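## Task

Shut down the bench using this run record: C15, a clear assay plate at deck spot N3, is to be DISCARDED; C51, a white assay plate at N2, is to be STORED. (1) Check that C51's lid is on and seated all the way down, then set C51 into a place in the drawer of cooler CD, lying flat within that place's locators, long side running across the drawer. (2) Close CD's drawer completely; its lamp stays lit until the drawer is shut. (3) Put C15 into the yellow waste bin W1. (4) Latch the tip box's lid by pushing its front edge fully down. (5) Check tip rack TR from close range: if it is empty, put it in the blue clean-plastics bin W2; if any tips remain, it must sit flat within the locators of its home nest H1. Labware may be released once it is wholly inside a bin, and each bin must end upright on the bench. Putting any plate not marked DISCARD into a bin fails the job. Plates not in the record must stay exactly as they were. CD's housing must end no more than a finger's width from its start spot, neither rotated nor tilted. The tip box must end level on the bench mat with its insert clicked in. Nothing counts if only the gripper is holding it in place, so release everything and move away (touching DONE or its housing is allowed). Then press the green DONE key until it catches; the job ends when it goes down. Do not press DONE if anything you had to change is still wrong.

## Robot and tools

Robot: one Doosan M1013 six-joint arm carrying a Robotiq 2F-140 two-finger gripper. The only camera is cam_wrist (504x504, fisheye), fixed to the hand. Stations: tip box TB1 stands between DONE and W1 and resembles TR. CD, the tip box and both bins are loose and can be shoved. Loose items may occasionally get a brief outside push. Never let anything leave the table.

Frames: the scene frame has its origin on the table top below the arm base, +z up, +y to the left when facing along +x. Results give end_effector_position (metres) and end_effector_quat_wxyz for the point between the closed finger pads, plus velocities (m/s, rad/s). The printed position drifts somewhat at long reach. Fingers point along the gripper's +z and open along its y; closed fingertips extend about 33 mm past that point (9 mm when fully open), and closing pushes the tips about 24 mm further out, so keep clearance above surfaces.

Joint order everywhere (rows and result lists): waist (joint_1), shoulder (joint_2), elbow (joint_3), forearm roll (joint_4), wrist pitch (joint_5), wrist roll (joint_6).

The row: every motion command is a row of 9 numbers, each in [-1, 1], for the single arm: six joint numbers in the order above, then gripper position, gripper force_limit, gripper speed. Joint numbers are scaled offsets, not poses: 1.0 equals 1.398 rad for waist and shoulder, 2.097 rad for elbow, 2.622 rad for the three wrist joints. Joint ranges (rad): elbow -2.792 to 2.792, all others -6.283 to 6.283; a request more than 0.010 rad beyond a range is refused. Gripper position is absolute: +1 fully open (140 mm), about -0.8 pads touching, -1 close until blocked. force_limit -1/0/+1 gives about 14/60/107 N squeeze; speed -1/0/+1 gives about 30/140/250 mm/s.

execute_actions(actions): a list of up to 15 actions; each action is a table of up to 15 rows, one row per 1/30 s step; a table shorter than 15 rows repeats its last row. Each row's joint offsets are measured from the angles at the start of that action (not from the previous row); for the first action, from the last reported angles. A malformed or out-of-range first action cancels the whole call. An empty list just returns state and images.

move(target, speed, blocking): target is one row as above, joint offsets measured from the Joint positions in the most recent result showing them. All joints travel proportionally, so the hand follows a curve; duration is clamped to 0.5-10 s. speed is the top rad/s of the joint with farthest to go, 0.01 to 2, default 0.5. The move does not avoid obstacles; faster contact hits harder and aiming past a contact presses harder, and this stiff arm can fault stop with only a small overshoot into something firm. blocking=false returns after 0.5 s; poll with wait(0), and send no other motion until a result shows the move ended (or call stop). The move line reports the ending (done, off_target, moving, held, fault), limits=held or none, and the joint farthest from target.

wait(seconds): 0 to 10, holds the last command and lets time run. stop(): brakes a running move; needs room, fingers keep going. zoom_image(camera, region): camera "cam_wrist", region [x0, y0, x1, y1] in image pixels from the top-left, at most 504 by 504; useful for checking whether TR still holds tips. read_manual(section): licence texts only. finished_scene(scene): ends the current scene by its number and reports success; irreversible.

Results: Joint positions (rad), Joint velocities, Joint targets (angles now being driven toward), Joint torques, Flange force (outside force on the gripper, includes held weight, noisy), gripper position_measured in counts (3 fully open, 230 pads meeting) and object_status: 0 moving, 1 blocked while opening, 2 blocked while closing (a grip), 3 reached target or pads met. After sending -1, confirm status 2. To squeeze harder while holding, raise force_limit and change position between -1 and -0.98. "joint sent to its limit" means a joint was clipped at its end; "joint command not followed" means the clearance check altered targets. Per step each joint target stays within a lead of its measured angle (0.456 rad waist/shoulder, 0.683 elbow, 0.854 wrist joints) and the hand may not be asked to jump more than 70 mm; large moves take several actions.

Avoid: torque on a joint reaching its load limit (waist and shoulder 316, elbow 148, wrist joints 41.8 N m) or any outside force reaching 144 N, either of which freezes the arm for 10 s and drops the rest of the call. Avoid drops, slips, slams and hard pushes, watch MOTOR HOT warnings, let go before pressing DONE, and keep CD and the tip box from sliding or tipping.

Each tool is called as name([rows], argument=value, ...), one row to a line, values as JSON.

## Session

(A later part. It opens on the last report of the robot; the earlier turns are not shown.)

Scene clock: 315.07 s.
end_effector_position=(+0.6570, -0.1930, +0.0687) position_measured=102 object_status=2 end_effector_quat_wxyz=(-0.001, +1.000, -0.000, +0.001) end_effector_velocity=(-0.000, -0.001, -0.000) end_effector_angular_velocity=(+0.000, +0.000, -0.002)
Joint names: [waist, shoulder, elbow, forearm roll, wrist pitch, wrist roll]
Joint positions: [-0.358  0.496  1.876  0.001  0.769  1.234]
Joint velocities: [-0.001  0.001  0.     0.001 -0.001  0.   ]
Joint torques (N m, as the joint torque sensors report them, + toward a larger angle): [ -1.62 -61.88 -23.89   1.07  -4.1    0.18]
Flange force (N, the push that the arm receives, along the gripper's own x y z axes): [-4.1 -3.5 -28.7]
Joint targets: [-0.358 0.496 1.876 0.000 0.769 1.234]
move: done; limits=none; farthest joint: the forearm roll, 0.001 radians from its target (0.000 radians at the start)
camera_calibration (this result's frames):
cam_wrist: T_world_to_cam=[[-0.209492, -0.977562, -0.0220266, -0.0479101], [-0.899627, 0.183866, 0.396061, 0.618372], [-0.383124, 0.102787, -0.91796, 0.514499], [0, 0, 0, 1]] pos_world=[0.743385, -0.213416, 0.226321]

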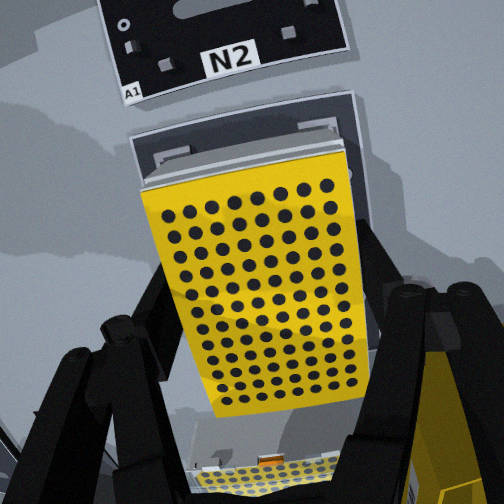

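Empty.

move(target=[0,-0.1416,-0.0687,0,0.1304,0,-1,-0.5,-0.5], speed=0.15)

move(target=[0.6288,-0.1166,0.1016,0,-0.0191,0.3352,-1,-0.5,-0.5], speed=0.4)

Scene clock: 321.23 s.
end_effector_position=(+0.6560, -0.1930, +0.2697) position_measured=102 object_status=2 end_effector_quat_wxyz=(-0.001, +1.000, -0.000, +0.001) end_effector_velocity=(+0.001, -0.000, +0.001) end_effector_angular_velocity=(-0.001, -0.001, +0.001)
Joint names: [waist, shoulder, elbow, forearm roll, wrist pitch, wrist roll]
Joint positions: [-0.358  0.298  1.732  0.001  1.111  1.234]
Joint velocities: [ 0.001  0.    -0.002 -0.001  0.001  0.   ]
Joint torques (N m, as the joint torque sensors report them, + toward a larger angle): [  3.66 -71.29 -37.04   4.21  -0.54   0.62]
Flange force (N, the push that the arm receives, along the gripper's own x y z axes): [4.1 7.3 1.4]
Joint targets: [-0.358 0.298 1.732 0.001 1.111 1.234]
move: done; limits=none; farthest joint: the waist, 0.000 radians from its target (0.000 radians at the start)
camera_calibration (this result's frames):
cam_wrist: T_world_to_cam=[[-0.209329, -0.977594, -0.0221542, -0.0437811], [-0.899744, 0.183688, 0.395878, 0.537922], [-0.382939, 0.102802, -0.918036, 0.698529], [0, 0, 0, 1]] pos_world=[0.742321, -0.21342, 0.427353]

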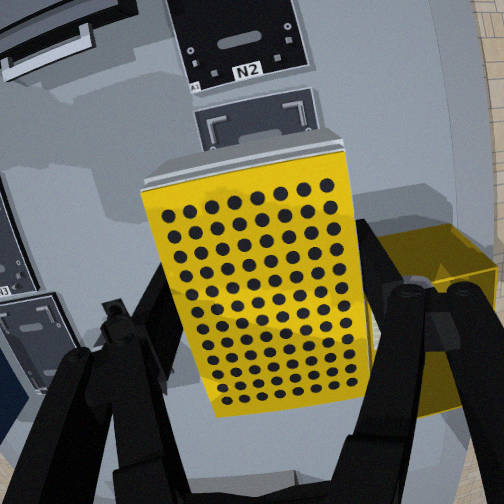

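Scene clock: 323.90 s.
end_effector_position=(+0.4712, +0.3245, +0.2672) position_measured=102 object_status=2 end_effector_quat_wxyz=(-0.001, +1.000, +0.000, +0.001) end_effector_velocity=(-0.001, -0.000, +0.000) end_effector_angular_velocity=(-0.001, -0.000, -0.000)
Joint names: [waist, shoulder, elbow, forearm roll, wrist pitch, wrist roll]
Joint positions: [0.521 0.135 1.945 0.001 1.061 2.113]
Joint velocities: [ 0.    -0.001  0.001 -0.001  0.     0.001]
Joint torques (N m, as the joint torque sensors report them, + toward a larger angle): [  3.85 -54.47 -36.58   3.98  -0.36   0.35]
Flange force (N, the push that the arm receives, along the gripper's own x y z axes): [8.9 3.0 3.2]
Joint targets: [0.521 0.135 1.945 0.001 1.061 2.113]
move: done; limits=none; farthest joint: the waist, 0.000 radians from its target (0.879 radians at the start)
camera_calibration (this result's frames):
cam_wrist: T_world_to_cam=[[-0.208968, -0.977669, -0.022278, 0.423279], [-0.899613, 0.183252, 0.396378, 0.277527], [-0.383444, 0.102872, -0.917817, 0.572424], [0, 0, 0, 1]] pos_world=[0.557611, 0.304083, 0.424805]

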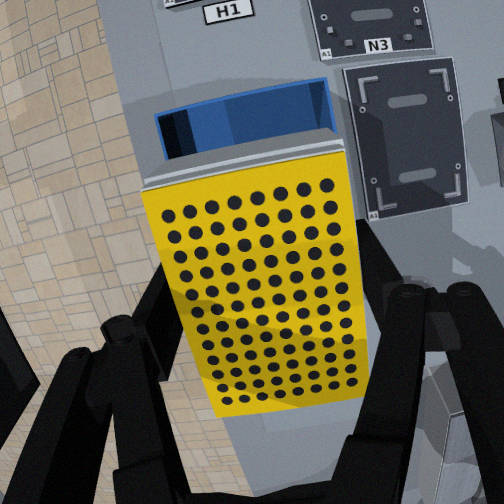

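move(target=[0.0082,0.0043,-0.0038,0,0.0008,0.0044,-1,-0.5,-0.5], speed=0.1)

move(target=[0,0.085,0.042,0,-0.079,0,-1,-0.5,-0.5], speed=0.1)

Scene clock: 330.30 s.
end_effector_position=(+0.4710, +0.3321, +0.2677) position_measured=102 object_status=2 end_effector_quat_wxyz=(-0.001, +1.000, +0.000, +0.001) end_effector_velocity=(-0.000, -0.000, +0.000) end_effector_angular_velocity=(-0.001, -0.000, -0.000)
Joint names: [waist, shoulder, elbow, forearm roll, wrist pitch, wrist roll]
Joint positions: [0.532 0.141 1.938 0.001 1.063 2.125]
Joint velocities: [ 0.    -0.001  0.001 -0.001  0.     0.001]
Joint torques (N m, as the joint torque sensors report them, + toward a larger angle): [  3.51 -53.63 -36.48   4.06  -0.43   0.62]
Flange force (N, the push that the arm receives, along the gripper's own x y z axes): [6.9 3.9 1.5]
Joint targets: [0.532 0.141 1.937 0.001 1.063 2.125]
move: done; limits=none; farthest joint: the waist, 0.000 radians from its target (0.012 radians at the start)
camera_calibration (this result's frames):
cam_wrist: T_world_to_cam=[[-0.209039, -0.977656, -0.0221865, 0.430628], [-0.899553, 0.183342, 0.396473, 0.275697], [-0.383546, 0.102836, -0.917778, 0.572042], [0, 0, 0, 1]] pos_world=[0.557426, 0.311632, 0.425255]

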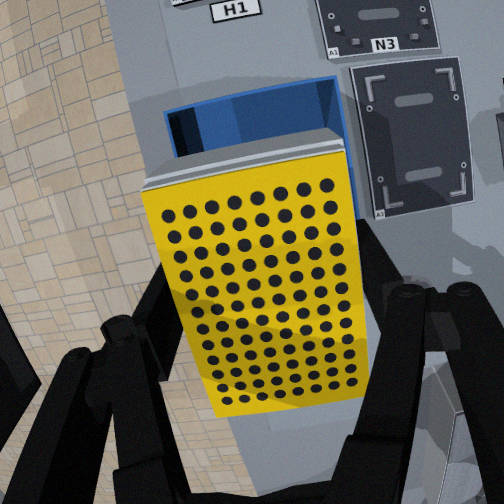

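Scene clock: 332.70 s.
end_effector_position=(+0.4762, +0.3354, +0.1585) position_measured=102 object_status=2 end_effector_quat_wxyz=(-0.001, +1.000, -0.000, +0.001) end_effector_velocity=(+0.000, +0.000, -0.000) end_effector_angular_velocity=(-0.001, +0.001, -0.000)
Joint names: [waist, shoulder, elbow, forearm roll, wrist pitch, wrist roll]
Joint positions: [0.532 0.259 2.026 0.001 0.856 2.125]
Joint velocities: [-0.     0.001 -0.001 -0.     0.001 -0.   ]
Joint torques (N m, as the joint torque sensors report them, + toward a larger angle): [  2.22 -62.13 -32.08   3.55  -0.37   0.59]
Flange force (N, the push that the arm receives, along the gripper's own x y z axes): [6.6 1.3 4.4]
Joint targets: [0.532 0.259 2.026 0.001 0.856 2.125]
move: done; limits=none; farthest joint: the elbow, 0.001 radians from its target (0.089 radians at the start)
camera_calibration (this result's frames):
cam_wrist: T_world_to_cam=[[-0.209161, -0.977628, -0.0222665, 0.432617], [-0.89961, 0.183443, 0.396295, 0.323132], [-0.383344, 0.102921, -0.917853, 0.473418], [0, 0, 0, 1]] pos_world=[0.562662, 0.314937, 0.316106]

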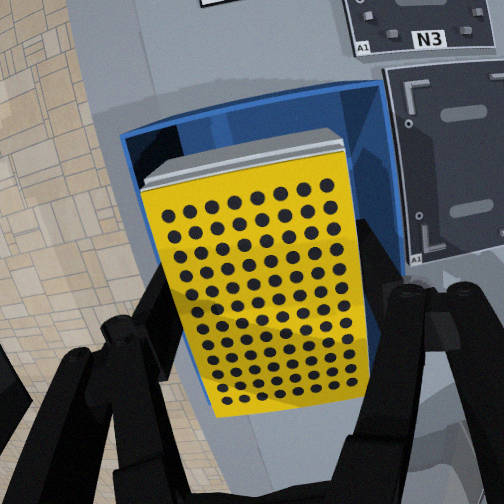

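move(target=[-0.004,0,0,0,0,-0.002,-1,-0.5,-0.5], speed=0.05)

move(target=[0,0.045,0.0175,0,-0.038,0,-1,-0.5,-0.5], speed=0.05)

move(target=[0,0,0,0,0,0,0.32,-0.5,-0.5])

move(target=[0,-0.13,-0.0595,0,0.117,0,0.32,-0.5,-0.5], speed=0.15)

move(target=[-0.381,-0.216,0.19,0,-0.0366,-0.2035,-0.8,0,0], speed=0.4)

Scene clock: 341.33 s.
end_effector_position=(+0.4781, +0.3327, +0.1584) position_measured=102 object_status=2 end_effector_quat_wxyz=(-0.001, +1.000, -0.000, +0.001) end_effector_velocity=(+0.001, +0.000, +0.000) end_effector_angular_velocity=(+0.000, -0.001, -0.000)
Joint names: [waist, shoulder, elbow, forearm roll, wrist pitch, wrist roll]
Joint positions: [0.527 0.259 2.026 0.001 0.856 2.119]
Joint velocities: [-0.001  0.001 -0.002 -0.     0.    -0.   ]
Joint torques (N m, as the joint torque sensors report them, + toward a larger angle): [  2.33 -61.44 -31.75   3.47  -0.29   0.49]
Flange force (N, the push that the arm receives, along the gripper's own x y z axes): [6.6 1.6 3.7]
Joint targets: [0.527 0.259 2.026 0.001 0.856 2.119]
move: done; limits=none; farthest joint: the waist, 0.000 radians from its target (0.006 radians at the start)
camera_calibration (this result's frames):
cam_wrist: T_world_to_cam=[[-0.2095, -0.977555, -0.0222532, 0.430541], [-0.899541, 0.183759, 0.396306, 0.325164], [-0.383321, 0.103044, -0.917849, 0.47431], [0, 0, 0, 1]] pos_world=[0.56451, 0.312251, 0.316061]

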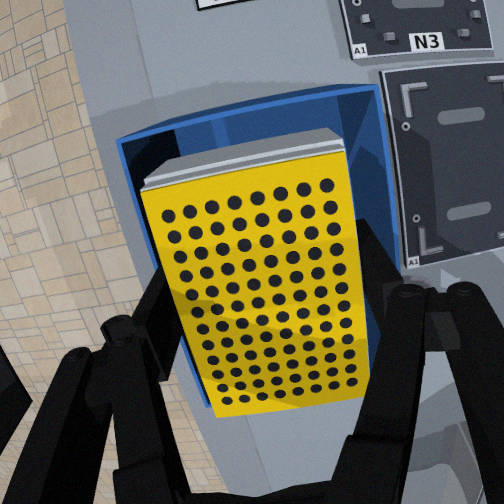

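Scene clock: 343.63 s.
end_effector_position=(+0.4772, +0.3322, +0.1071) position_measured=102 object_status=2 end_effector_quat_wxyz=(-0.001, +1.000, -0.000, +0.001) end_effector_velocity=(+0.000, +0.001, -0.000) end_effector_angular_velocity=(+0.000, -0.001, +0.001)
Joint names: [waist, shoulder, elbow, forearm roll, wrist pitch, wrist roll]
Joint positions: [0.527 0.322 2.062 0.001 0.757 2.119]
Joint velocities: [ 0.001  0.001 -0.    -0.    -0.002 -0.   ]
Joint torques (N m, as the joint torque sensors report them, + toward a larger angle): [  2.56 -65.29 -28.11   3.21  -0.55   0.63]
Flange force (N, the push that the arm receives, along the gripper's own x y z axes): [8.3 0.8 4.1]
Joint targets: [0.527 0.322 2.062 0.001 0.757 2.119]
move: done; limits=none; farthest joint: the waist, 0.000 radians from its target (0.000 radians at the start)
camera_calibration (this result's frames):
cam_wrist: T_world_to_cam=[[-0.209538, -0.977548, -0.0222291, 0.428711], [-0.899547, 0.183807, 0.39627, 0.34479], [-0.383287, 0.10303, -0.917865, 0.426881], [0, 0, 0, 1]] pos_world=[0.563604, 0.311729, 0.264718]

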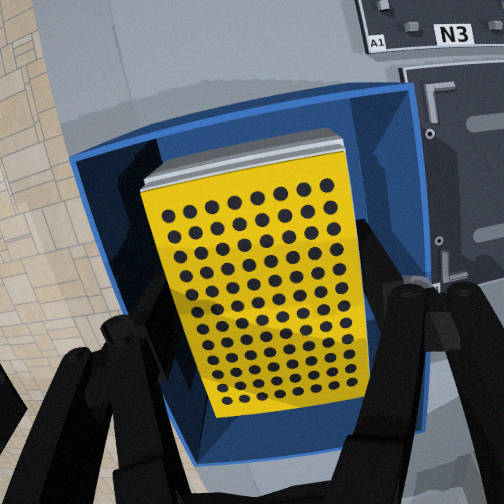

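Scene clock: 344.13 s.
end_effector_position=(+0.4772, +0.3322, +0.1071) position_measured=89 object_status=3 end_effector_quat_wxyz=(-0.001, +1.000, -0.000, +0.001) end_effector_velocity=(+0.000, -0.000, -0.000) end_effector_angular_velocity=(-0.000, +0.001, -0.000)
Joint names: [waist, shoulder, elbow, forearm roll, wrist pitch, wrist roll]
Joint positions: [0.527 0.322 2.062 0.001 0.757 2.119]
Joint velocities: [-0.     0.001 -0.     0.     0.    -0.   ]
Joint torques (N m, as the joint torque sensors report them, + toward a larger angle): [  2.28 -65.29 -27.94   3.18  -0.29   0.59]
Flange force (N, the push that the arm receives, along the gripper's own x y z axes): [8.4 0.4 4.8]
Joint targets: [0.527 0.322 2.062 0.001 0.757 2.119]
move: done; limits=none; farthest joint: the waist, 0.000 radians from its target (0.000 radians at the start)
camera_calibration (this result's frames):
cam_wrist: T_world_to_cam=[[-0.209537, -0.977548, -0.0222248, 0.428707], [-0.899545, 0.183808, 0.396274, 0.34479], [-0.383292, 0.103026, -0.917863, 0.426872], [0, 0, 0, 1]] pos_world=[0.5636, 0.311728, 0.264707]

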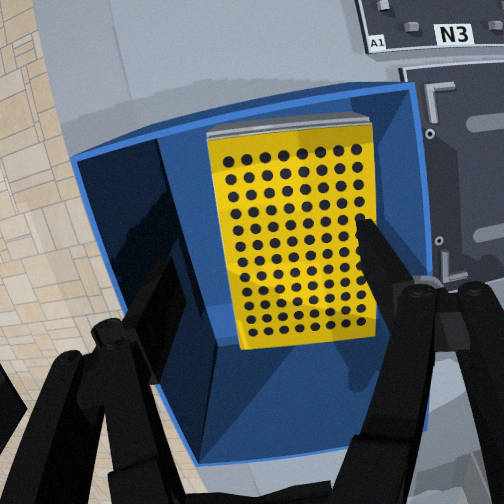

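Scene clock: 346.57 s.
end_effector_position=(+0.4728, +0.3294, +0.2676) position_measured=89 object_status=3 end_effector_quat_wxyz=(-0.001, +1.000, -0.000, +0.001) end_effector_velocity=(-0.001, -0.000, -0.000) end_effector_angular_velocity=(-0.001, +0.001, +0.000)
Joint names: [waist, shoulder, elbow, forearm roll, wrist pitch, wrist roll]
Joint positions: [0.527 0.141 1.938 0.001 1.063 2.119]
Joint velocities: [ 0.    -0.     0.001 -0.     0.001  0.   ]
Joint torques (N m, as the joint torque sensors report them, + toward a larger angle): [  2.63 -53.31 -35.84   3.99  -0.1    0.61]
Flange force (N, the push that the arm receives, along the gripper's own x y z axes): [7.5 1.7 1.9]
Joint targets: [0.527 0.141 1.938 0.001 1.063 2.119]
move: done; limits=none; farthest joint: the waist, 0.000 radians from its target (0.000 radians at the start)
camera_calibration (this result's frames):
cam_wrist: T_world_to_cam=[[-0.209387, -0.977581, -0.0221744, 0.428579], [-0.899482, 0.183665, 0.396484, 0.277698], [-0.383523, 0.102964, -0.917774, 0.572944], [0, 0, 0, 1]] pos_world=[0.55926, 0.308975, 0.425234]

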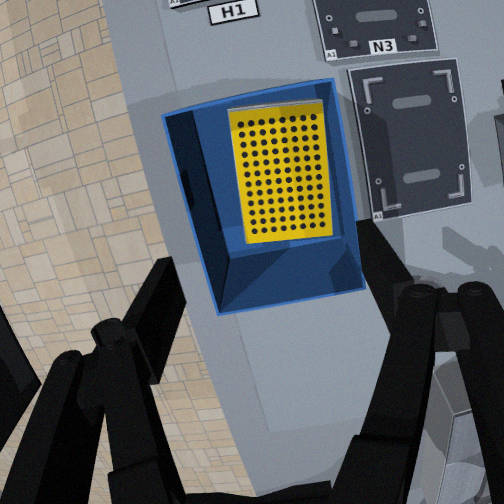

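Scene clock: 348.37 s.
end_effector_position=(+0.3597, +0.0402, +0.2193) position_measured=229 object_status=3 end_effector_quat_wxyz=(-0.001, +1.000, +0.000, +0.000) end_effector_velocity=(-0.001, -0.000, -0.001) end_effector_angular_velocity=(+0.001, +0.003, -0.000)
Joint names: [waist, shoulder, elbow, forearm roll, wrist pitch, wrist roll]
Joint positions: [-0.006 -0.161  2.336  0.001  0.967  1.586]
Joint velocities: [-0.001  0.001  0.001  0.001  0.    -0.001]
Joint torques (N m, as the joint torque sensors report them, + toward a larger angle): [  4.47 -21.56 -33.82   3.81  -0.4    0.92]
Flange force (N, the push that the arm receives, along the gripper's own x y z axes): [8.5 14.0 3.9]
Joint targets: [-0.006 -0.161 2.336 0.001 0.967 1.586]
move: done; limits=none; farthest joint: the elbow, 0.001 radians from its target (0.399 radians at the start)
camera_calibration (this result's frames):
cam_wrist: T_world_to_cam=[[-0.208672, -0.977737, -0.022068, 0.120805], [-0.899531, 0.183028, 0.396667, 0.248257], [-0.383797, 0.102624, -0.917697, 0.515063], [0, 0, 0, 1]] pos_world=[0.446203, 0.0198198, 0.376862]

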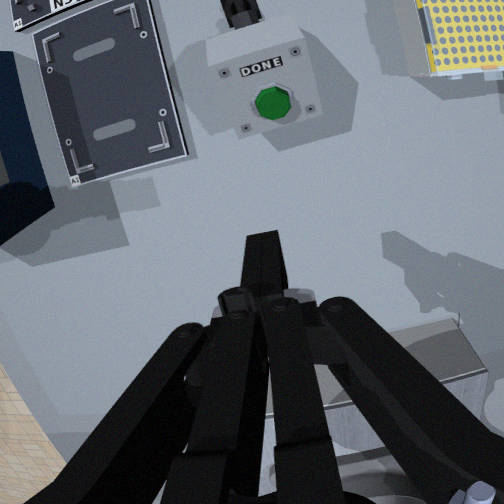

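move(target=[-0.033,0.169,-0.0057,0,-0.0858,-0.0175,-0.8,0,0], speed=0.15)

move(target=[0,0.0208,0.006,0,-0.016,0,-0.8,0,0], speed=0.03)

move(target=[0,0.0052,0.0015,0,-0.004,0,-0.8,0,0], speed=0.01)

Scene clock: 362.00 s.
end_effector_position=(+0.4253, +0.0218, +0.1313) position_measured=229 object_status=3 end_effector_quat_wxyz=(-0.001, +1.000, +0.000, +0.001) end_effector_velocity=(-0.001, -0.001, -0.001) end_effector_angular_velocity=(-0.001, +0.001, +0.001)
Joint names: [waist, shoulder, elbow, forearm roll, wrist pitch, wrist roll]
Joint positions: [-0.052  0.075  2.324  0.001  0.742  1.54 ]
Joint velocities: [-0.     0.001  0.001 -0.001 -0.001 -0.   ]
Joint torques (N m, as the joint torque sensors report them, + toward a larger angle): [  3.09 -38.48 -27.96   3.18  -0.16   0.56]
Flange force (N, the push that the arm receives, along the gripper's own x y z axes): [3.8 8.2 3.5]
Joint targets: [-0.052 0.075 2.324 0.001 0.742 1.540]
move: done; limits=none; farthest joint: the waist, 0.000 radians from its target (0.046 radians at the start)
camera_calibration (this result's frames):
cam_wrist: T_world_to_cam=[[-0.209019, -0.977662, -0.0221055, 0.114664], [-0.899717, 0.183399, 0.396074, 0.345739], [-0.383172, 0.102676, -0.917952, 0.461143], [0, 0, 0, 1]] pos_world=[0.511731, 0.00134554, 0.288904]

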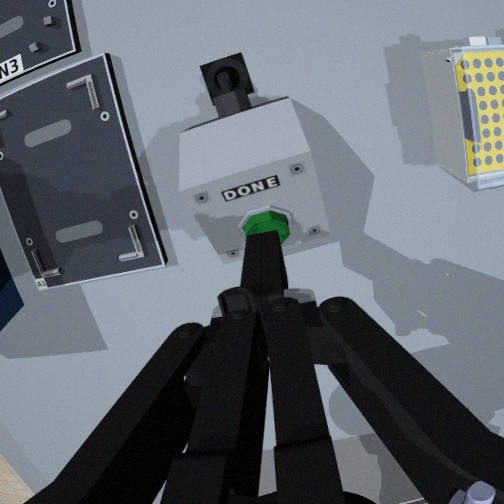

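Scene clock: 363.67 s.
end_effector_position=(+0.4259, +0.0218, +0.1143) position_measured=229 object_status=3 end_effector_quat_wxyz=(-0.001, +1.000, +0.000, +0.001) end_effector_velocity=(+0.000, +0.000, -0.000) end_effector_angular_velocity=(-0.000, -0.001, +0.001)
Joint names: [waist, shoulder, elbow, forearm roll, wrist pitch, wrist roll]
Joint positions: [-0.052  0.104  2.337  0.001  0.701  1.54 ]
Joint velocities: [ 0.001 -0.     0.001 -0.    -0.001  0.   ]
Joint torques (N m, as the joint torque sensors report them, + toward a larger angle): [  3.25 -40.55 -26.12   2.9   -0.29   0.52]
Flange force (N, the push that the arm receives, along the gripper's own x y z axes): [5.2 8.3 3.5]
Joint targets: [-0.052 0.104 2.337 0.001 0.700 1.540]
move: done; limits=none; farthest joint: the waist, 0.000 radians from its target (0.000 radians at the start)
camera_calibration (this result's frames):
cam_wrist: T_world_to_cam=[[-0.209031, -0.977658, -0.0221367, 0.114424], [-0.899825, 0.183428, 0.395814, 0.353072], [-0.38291, 0.102657, -0.918064, 0.44569], [0, 0, 0, 1]] pos_world=[0.51228, 0.00135124, 0.271954]

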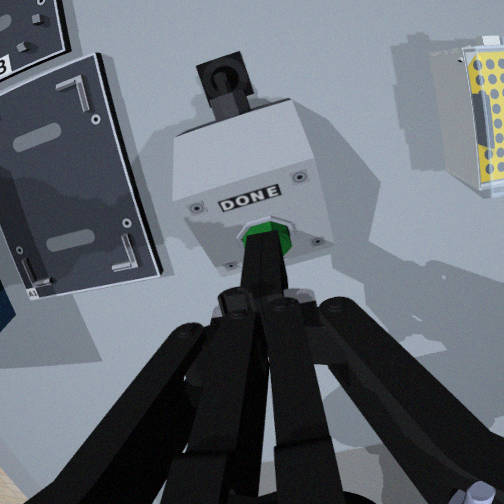

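Scene clock: 364.93 s.
end_effector_position=(+0.4260, +0.0218, +0.1101) position_measured=229 object_status=3 end_effector_quat_wxyz=(-0.001, +1.000, +0.000, +0.001) end_effector_velocity=(+0.000, -0.000, +0.000) end_effector_angular_velocity=(+0.000, -0.000, -0.000)
Joint names: [waist, shoulder, elbow, forearm roll, wrist pitch, wrist roll]
Joint positions: [-0.052  0.111  2.34   0.001  0.69   1.54 ]
Joint velocities: [-0. -0. -0.  0.  0. -0.]
Joint torques (N m, as the joint torque sensors report them, + toward a larger angle): [  2.88 -38.54 -21.72   2.91   0.53   0.72]
Flange force (N, the push that the arm receives, along the gripper's own x y z axes): [9.0 8.1 -1.5]
Joint targets: [-0.052 0.111 2.340 0.001 0.690 1.540]
move: done; limits=none; farthest joint: the waist, 0.000 radians from its target (0.000 radians at the start)
camera_calibration (this result's frames):
cam_wrist: T_world_to_cam=[[-0.209033, -0.977658, -0.022147, 0.114347], [-0.899859, 0.183435, 0.395735, 0.354798], [-0.382831, 0.102651, -0.918098, 0.441823], [0, 0, 0, 1]] pos_world=[0.512314, 0.00135603, 0.267763]

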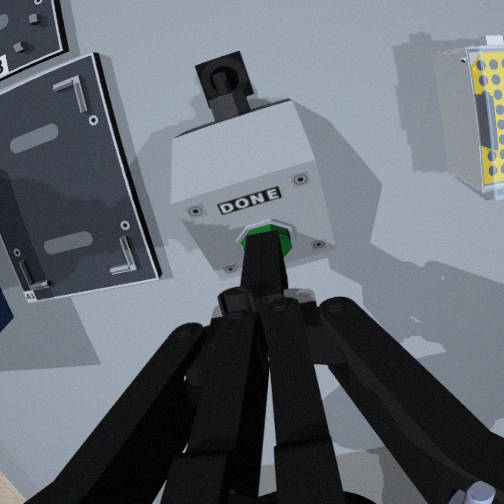

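move(target=[0,0.0026,0.0008,0,-0.002,0,-0.8,0,0], speed=0.01)

Scene clock: 368.00 s.
end_effector_position=(+0.4259, +0.0218, +0.1086) position_measured=229 object_status=3 end_effector_quat_wxyz=(-0.001, +1.000, +0.000, +0.001) end_effector_velocity=(-0.000, +0.001, -0.000) end_effector_angular_velocity=(+0.001, +0.000, -0.001)
Joint names: [waist, shoulder, elbow, forearm roll, wrist pitch, wrist roll]
Joint positions: [-0.052  0.114  2.341  0.001  0.686  1.54 ]
Joint velocities: [ 0.001  0.     0.001  0.002 -0.001  0.   ]
Joint torques (N m, as the joint torque sensors report them, + toward a larger angle): no reading
Flange force (N, the push that the arm receives, along the gripper's own x y z axes): no reading
move: unfinished (the scene ended)
camera_calibration (this result's frames):
cam_wrist: T_world_to_cam=[[-0.209036, -0.977657, -0.0221354, 0.114306], [-0.899837, 0.183436, 0.395784, 0.355321], [-0.382881, 0.102651, -0.918077, 0.440463], [0, 0, 0, 1]] pos_world=[0.51227, 0.0013595, 0.266278]
The task's run has ended: the event that ends the task has happened.

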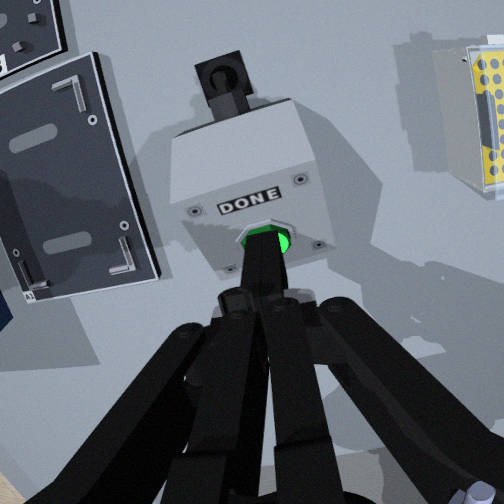

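finished_scene(scene=2)

The scene is finished: the task was done.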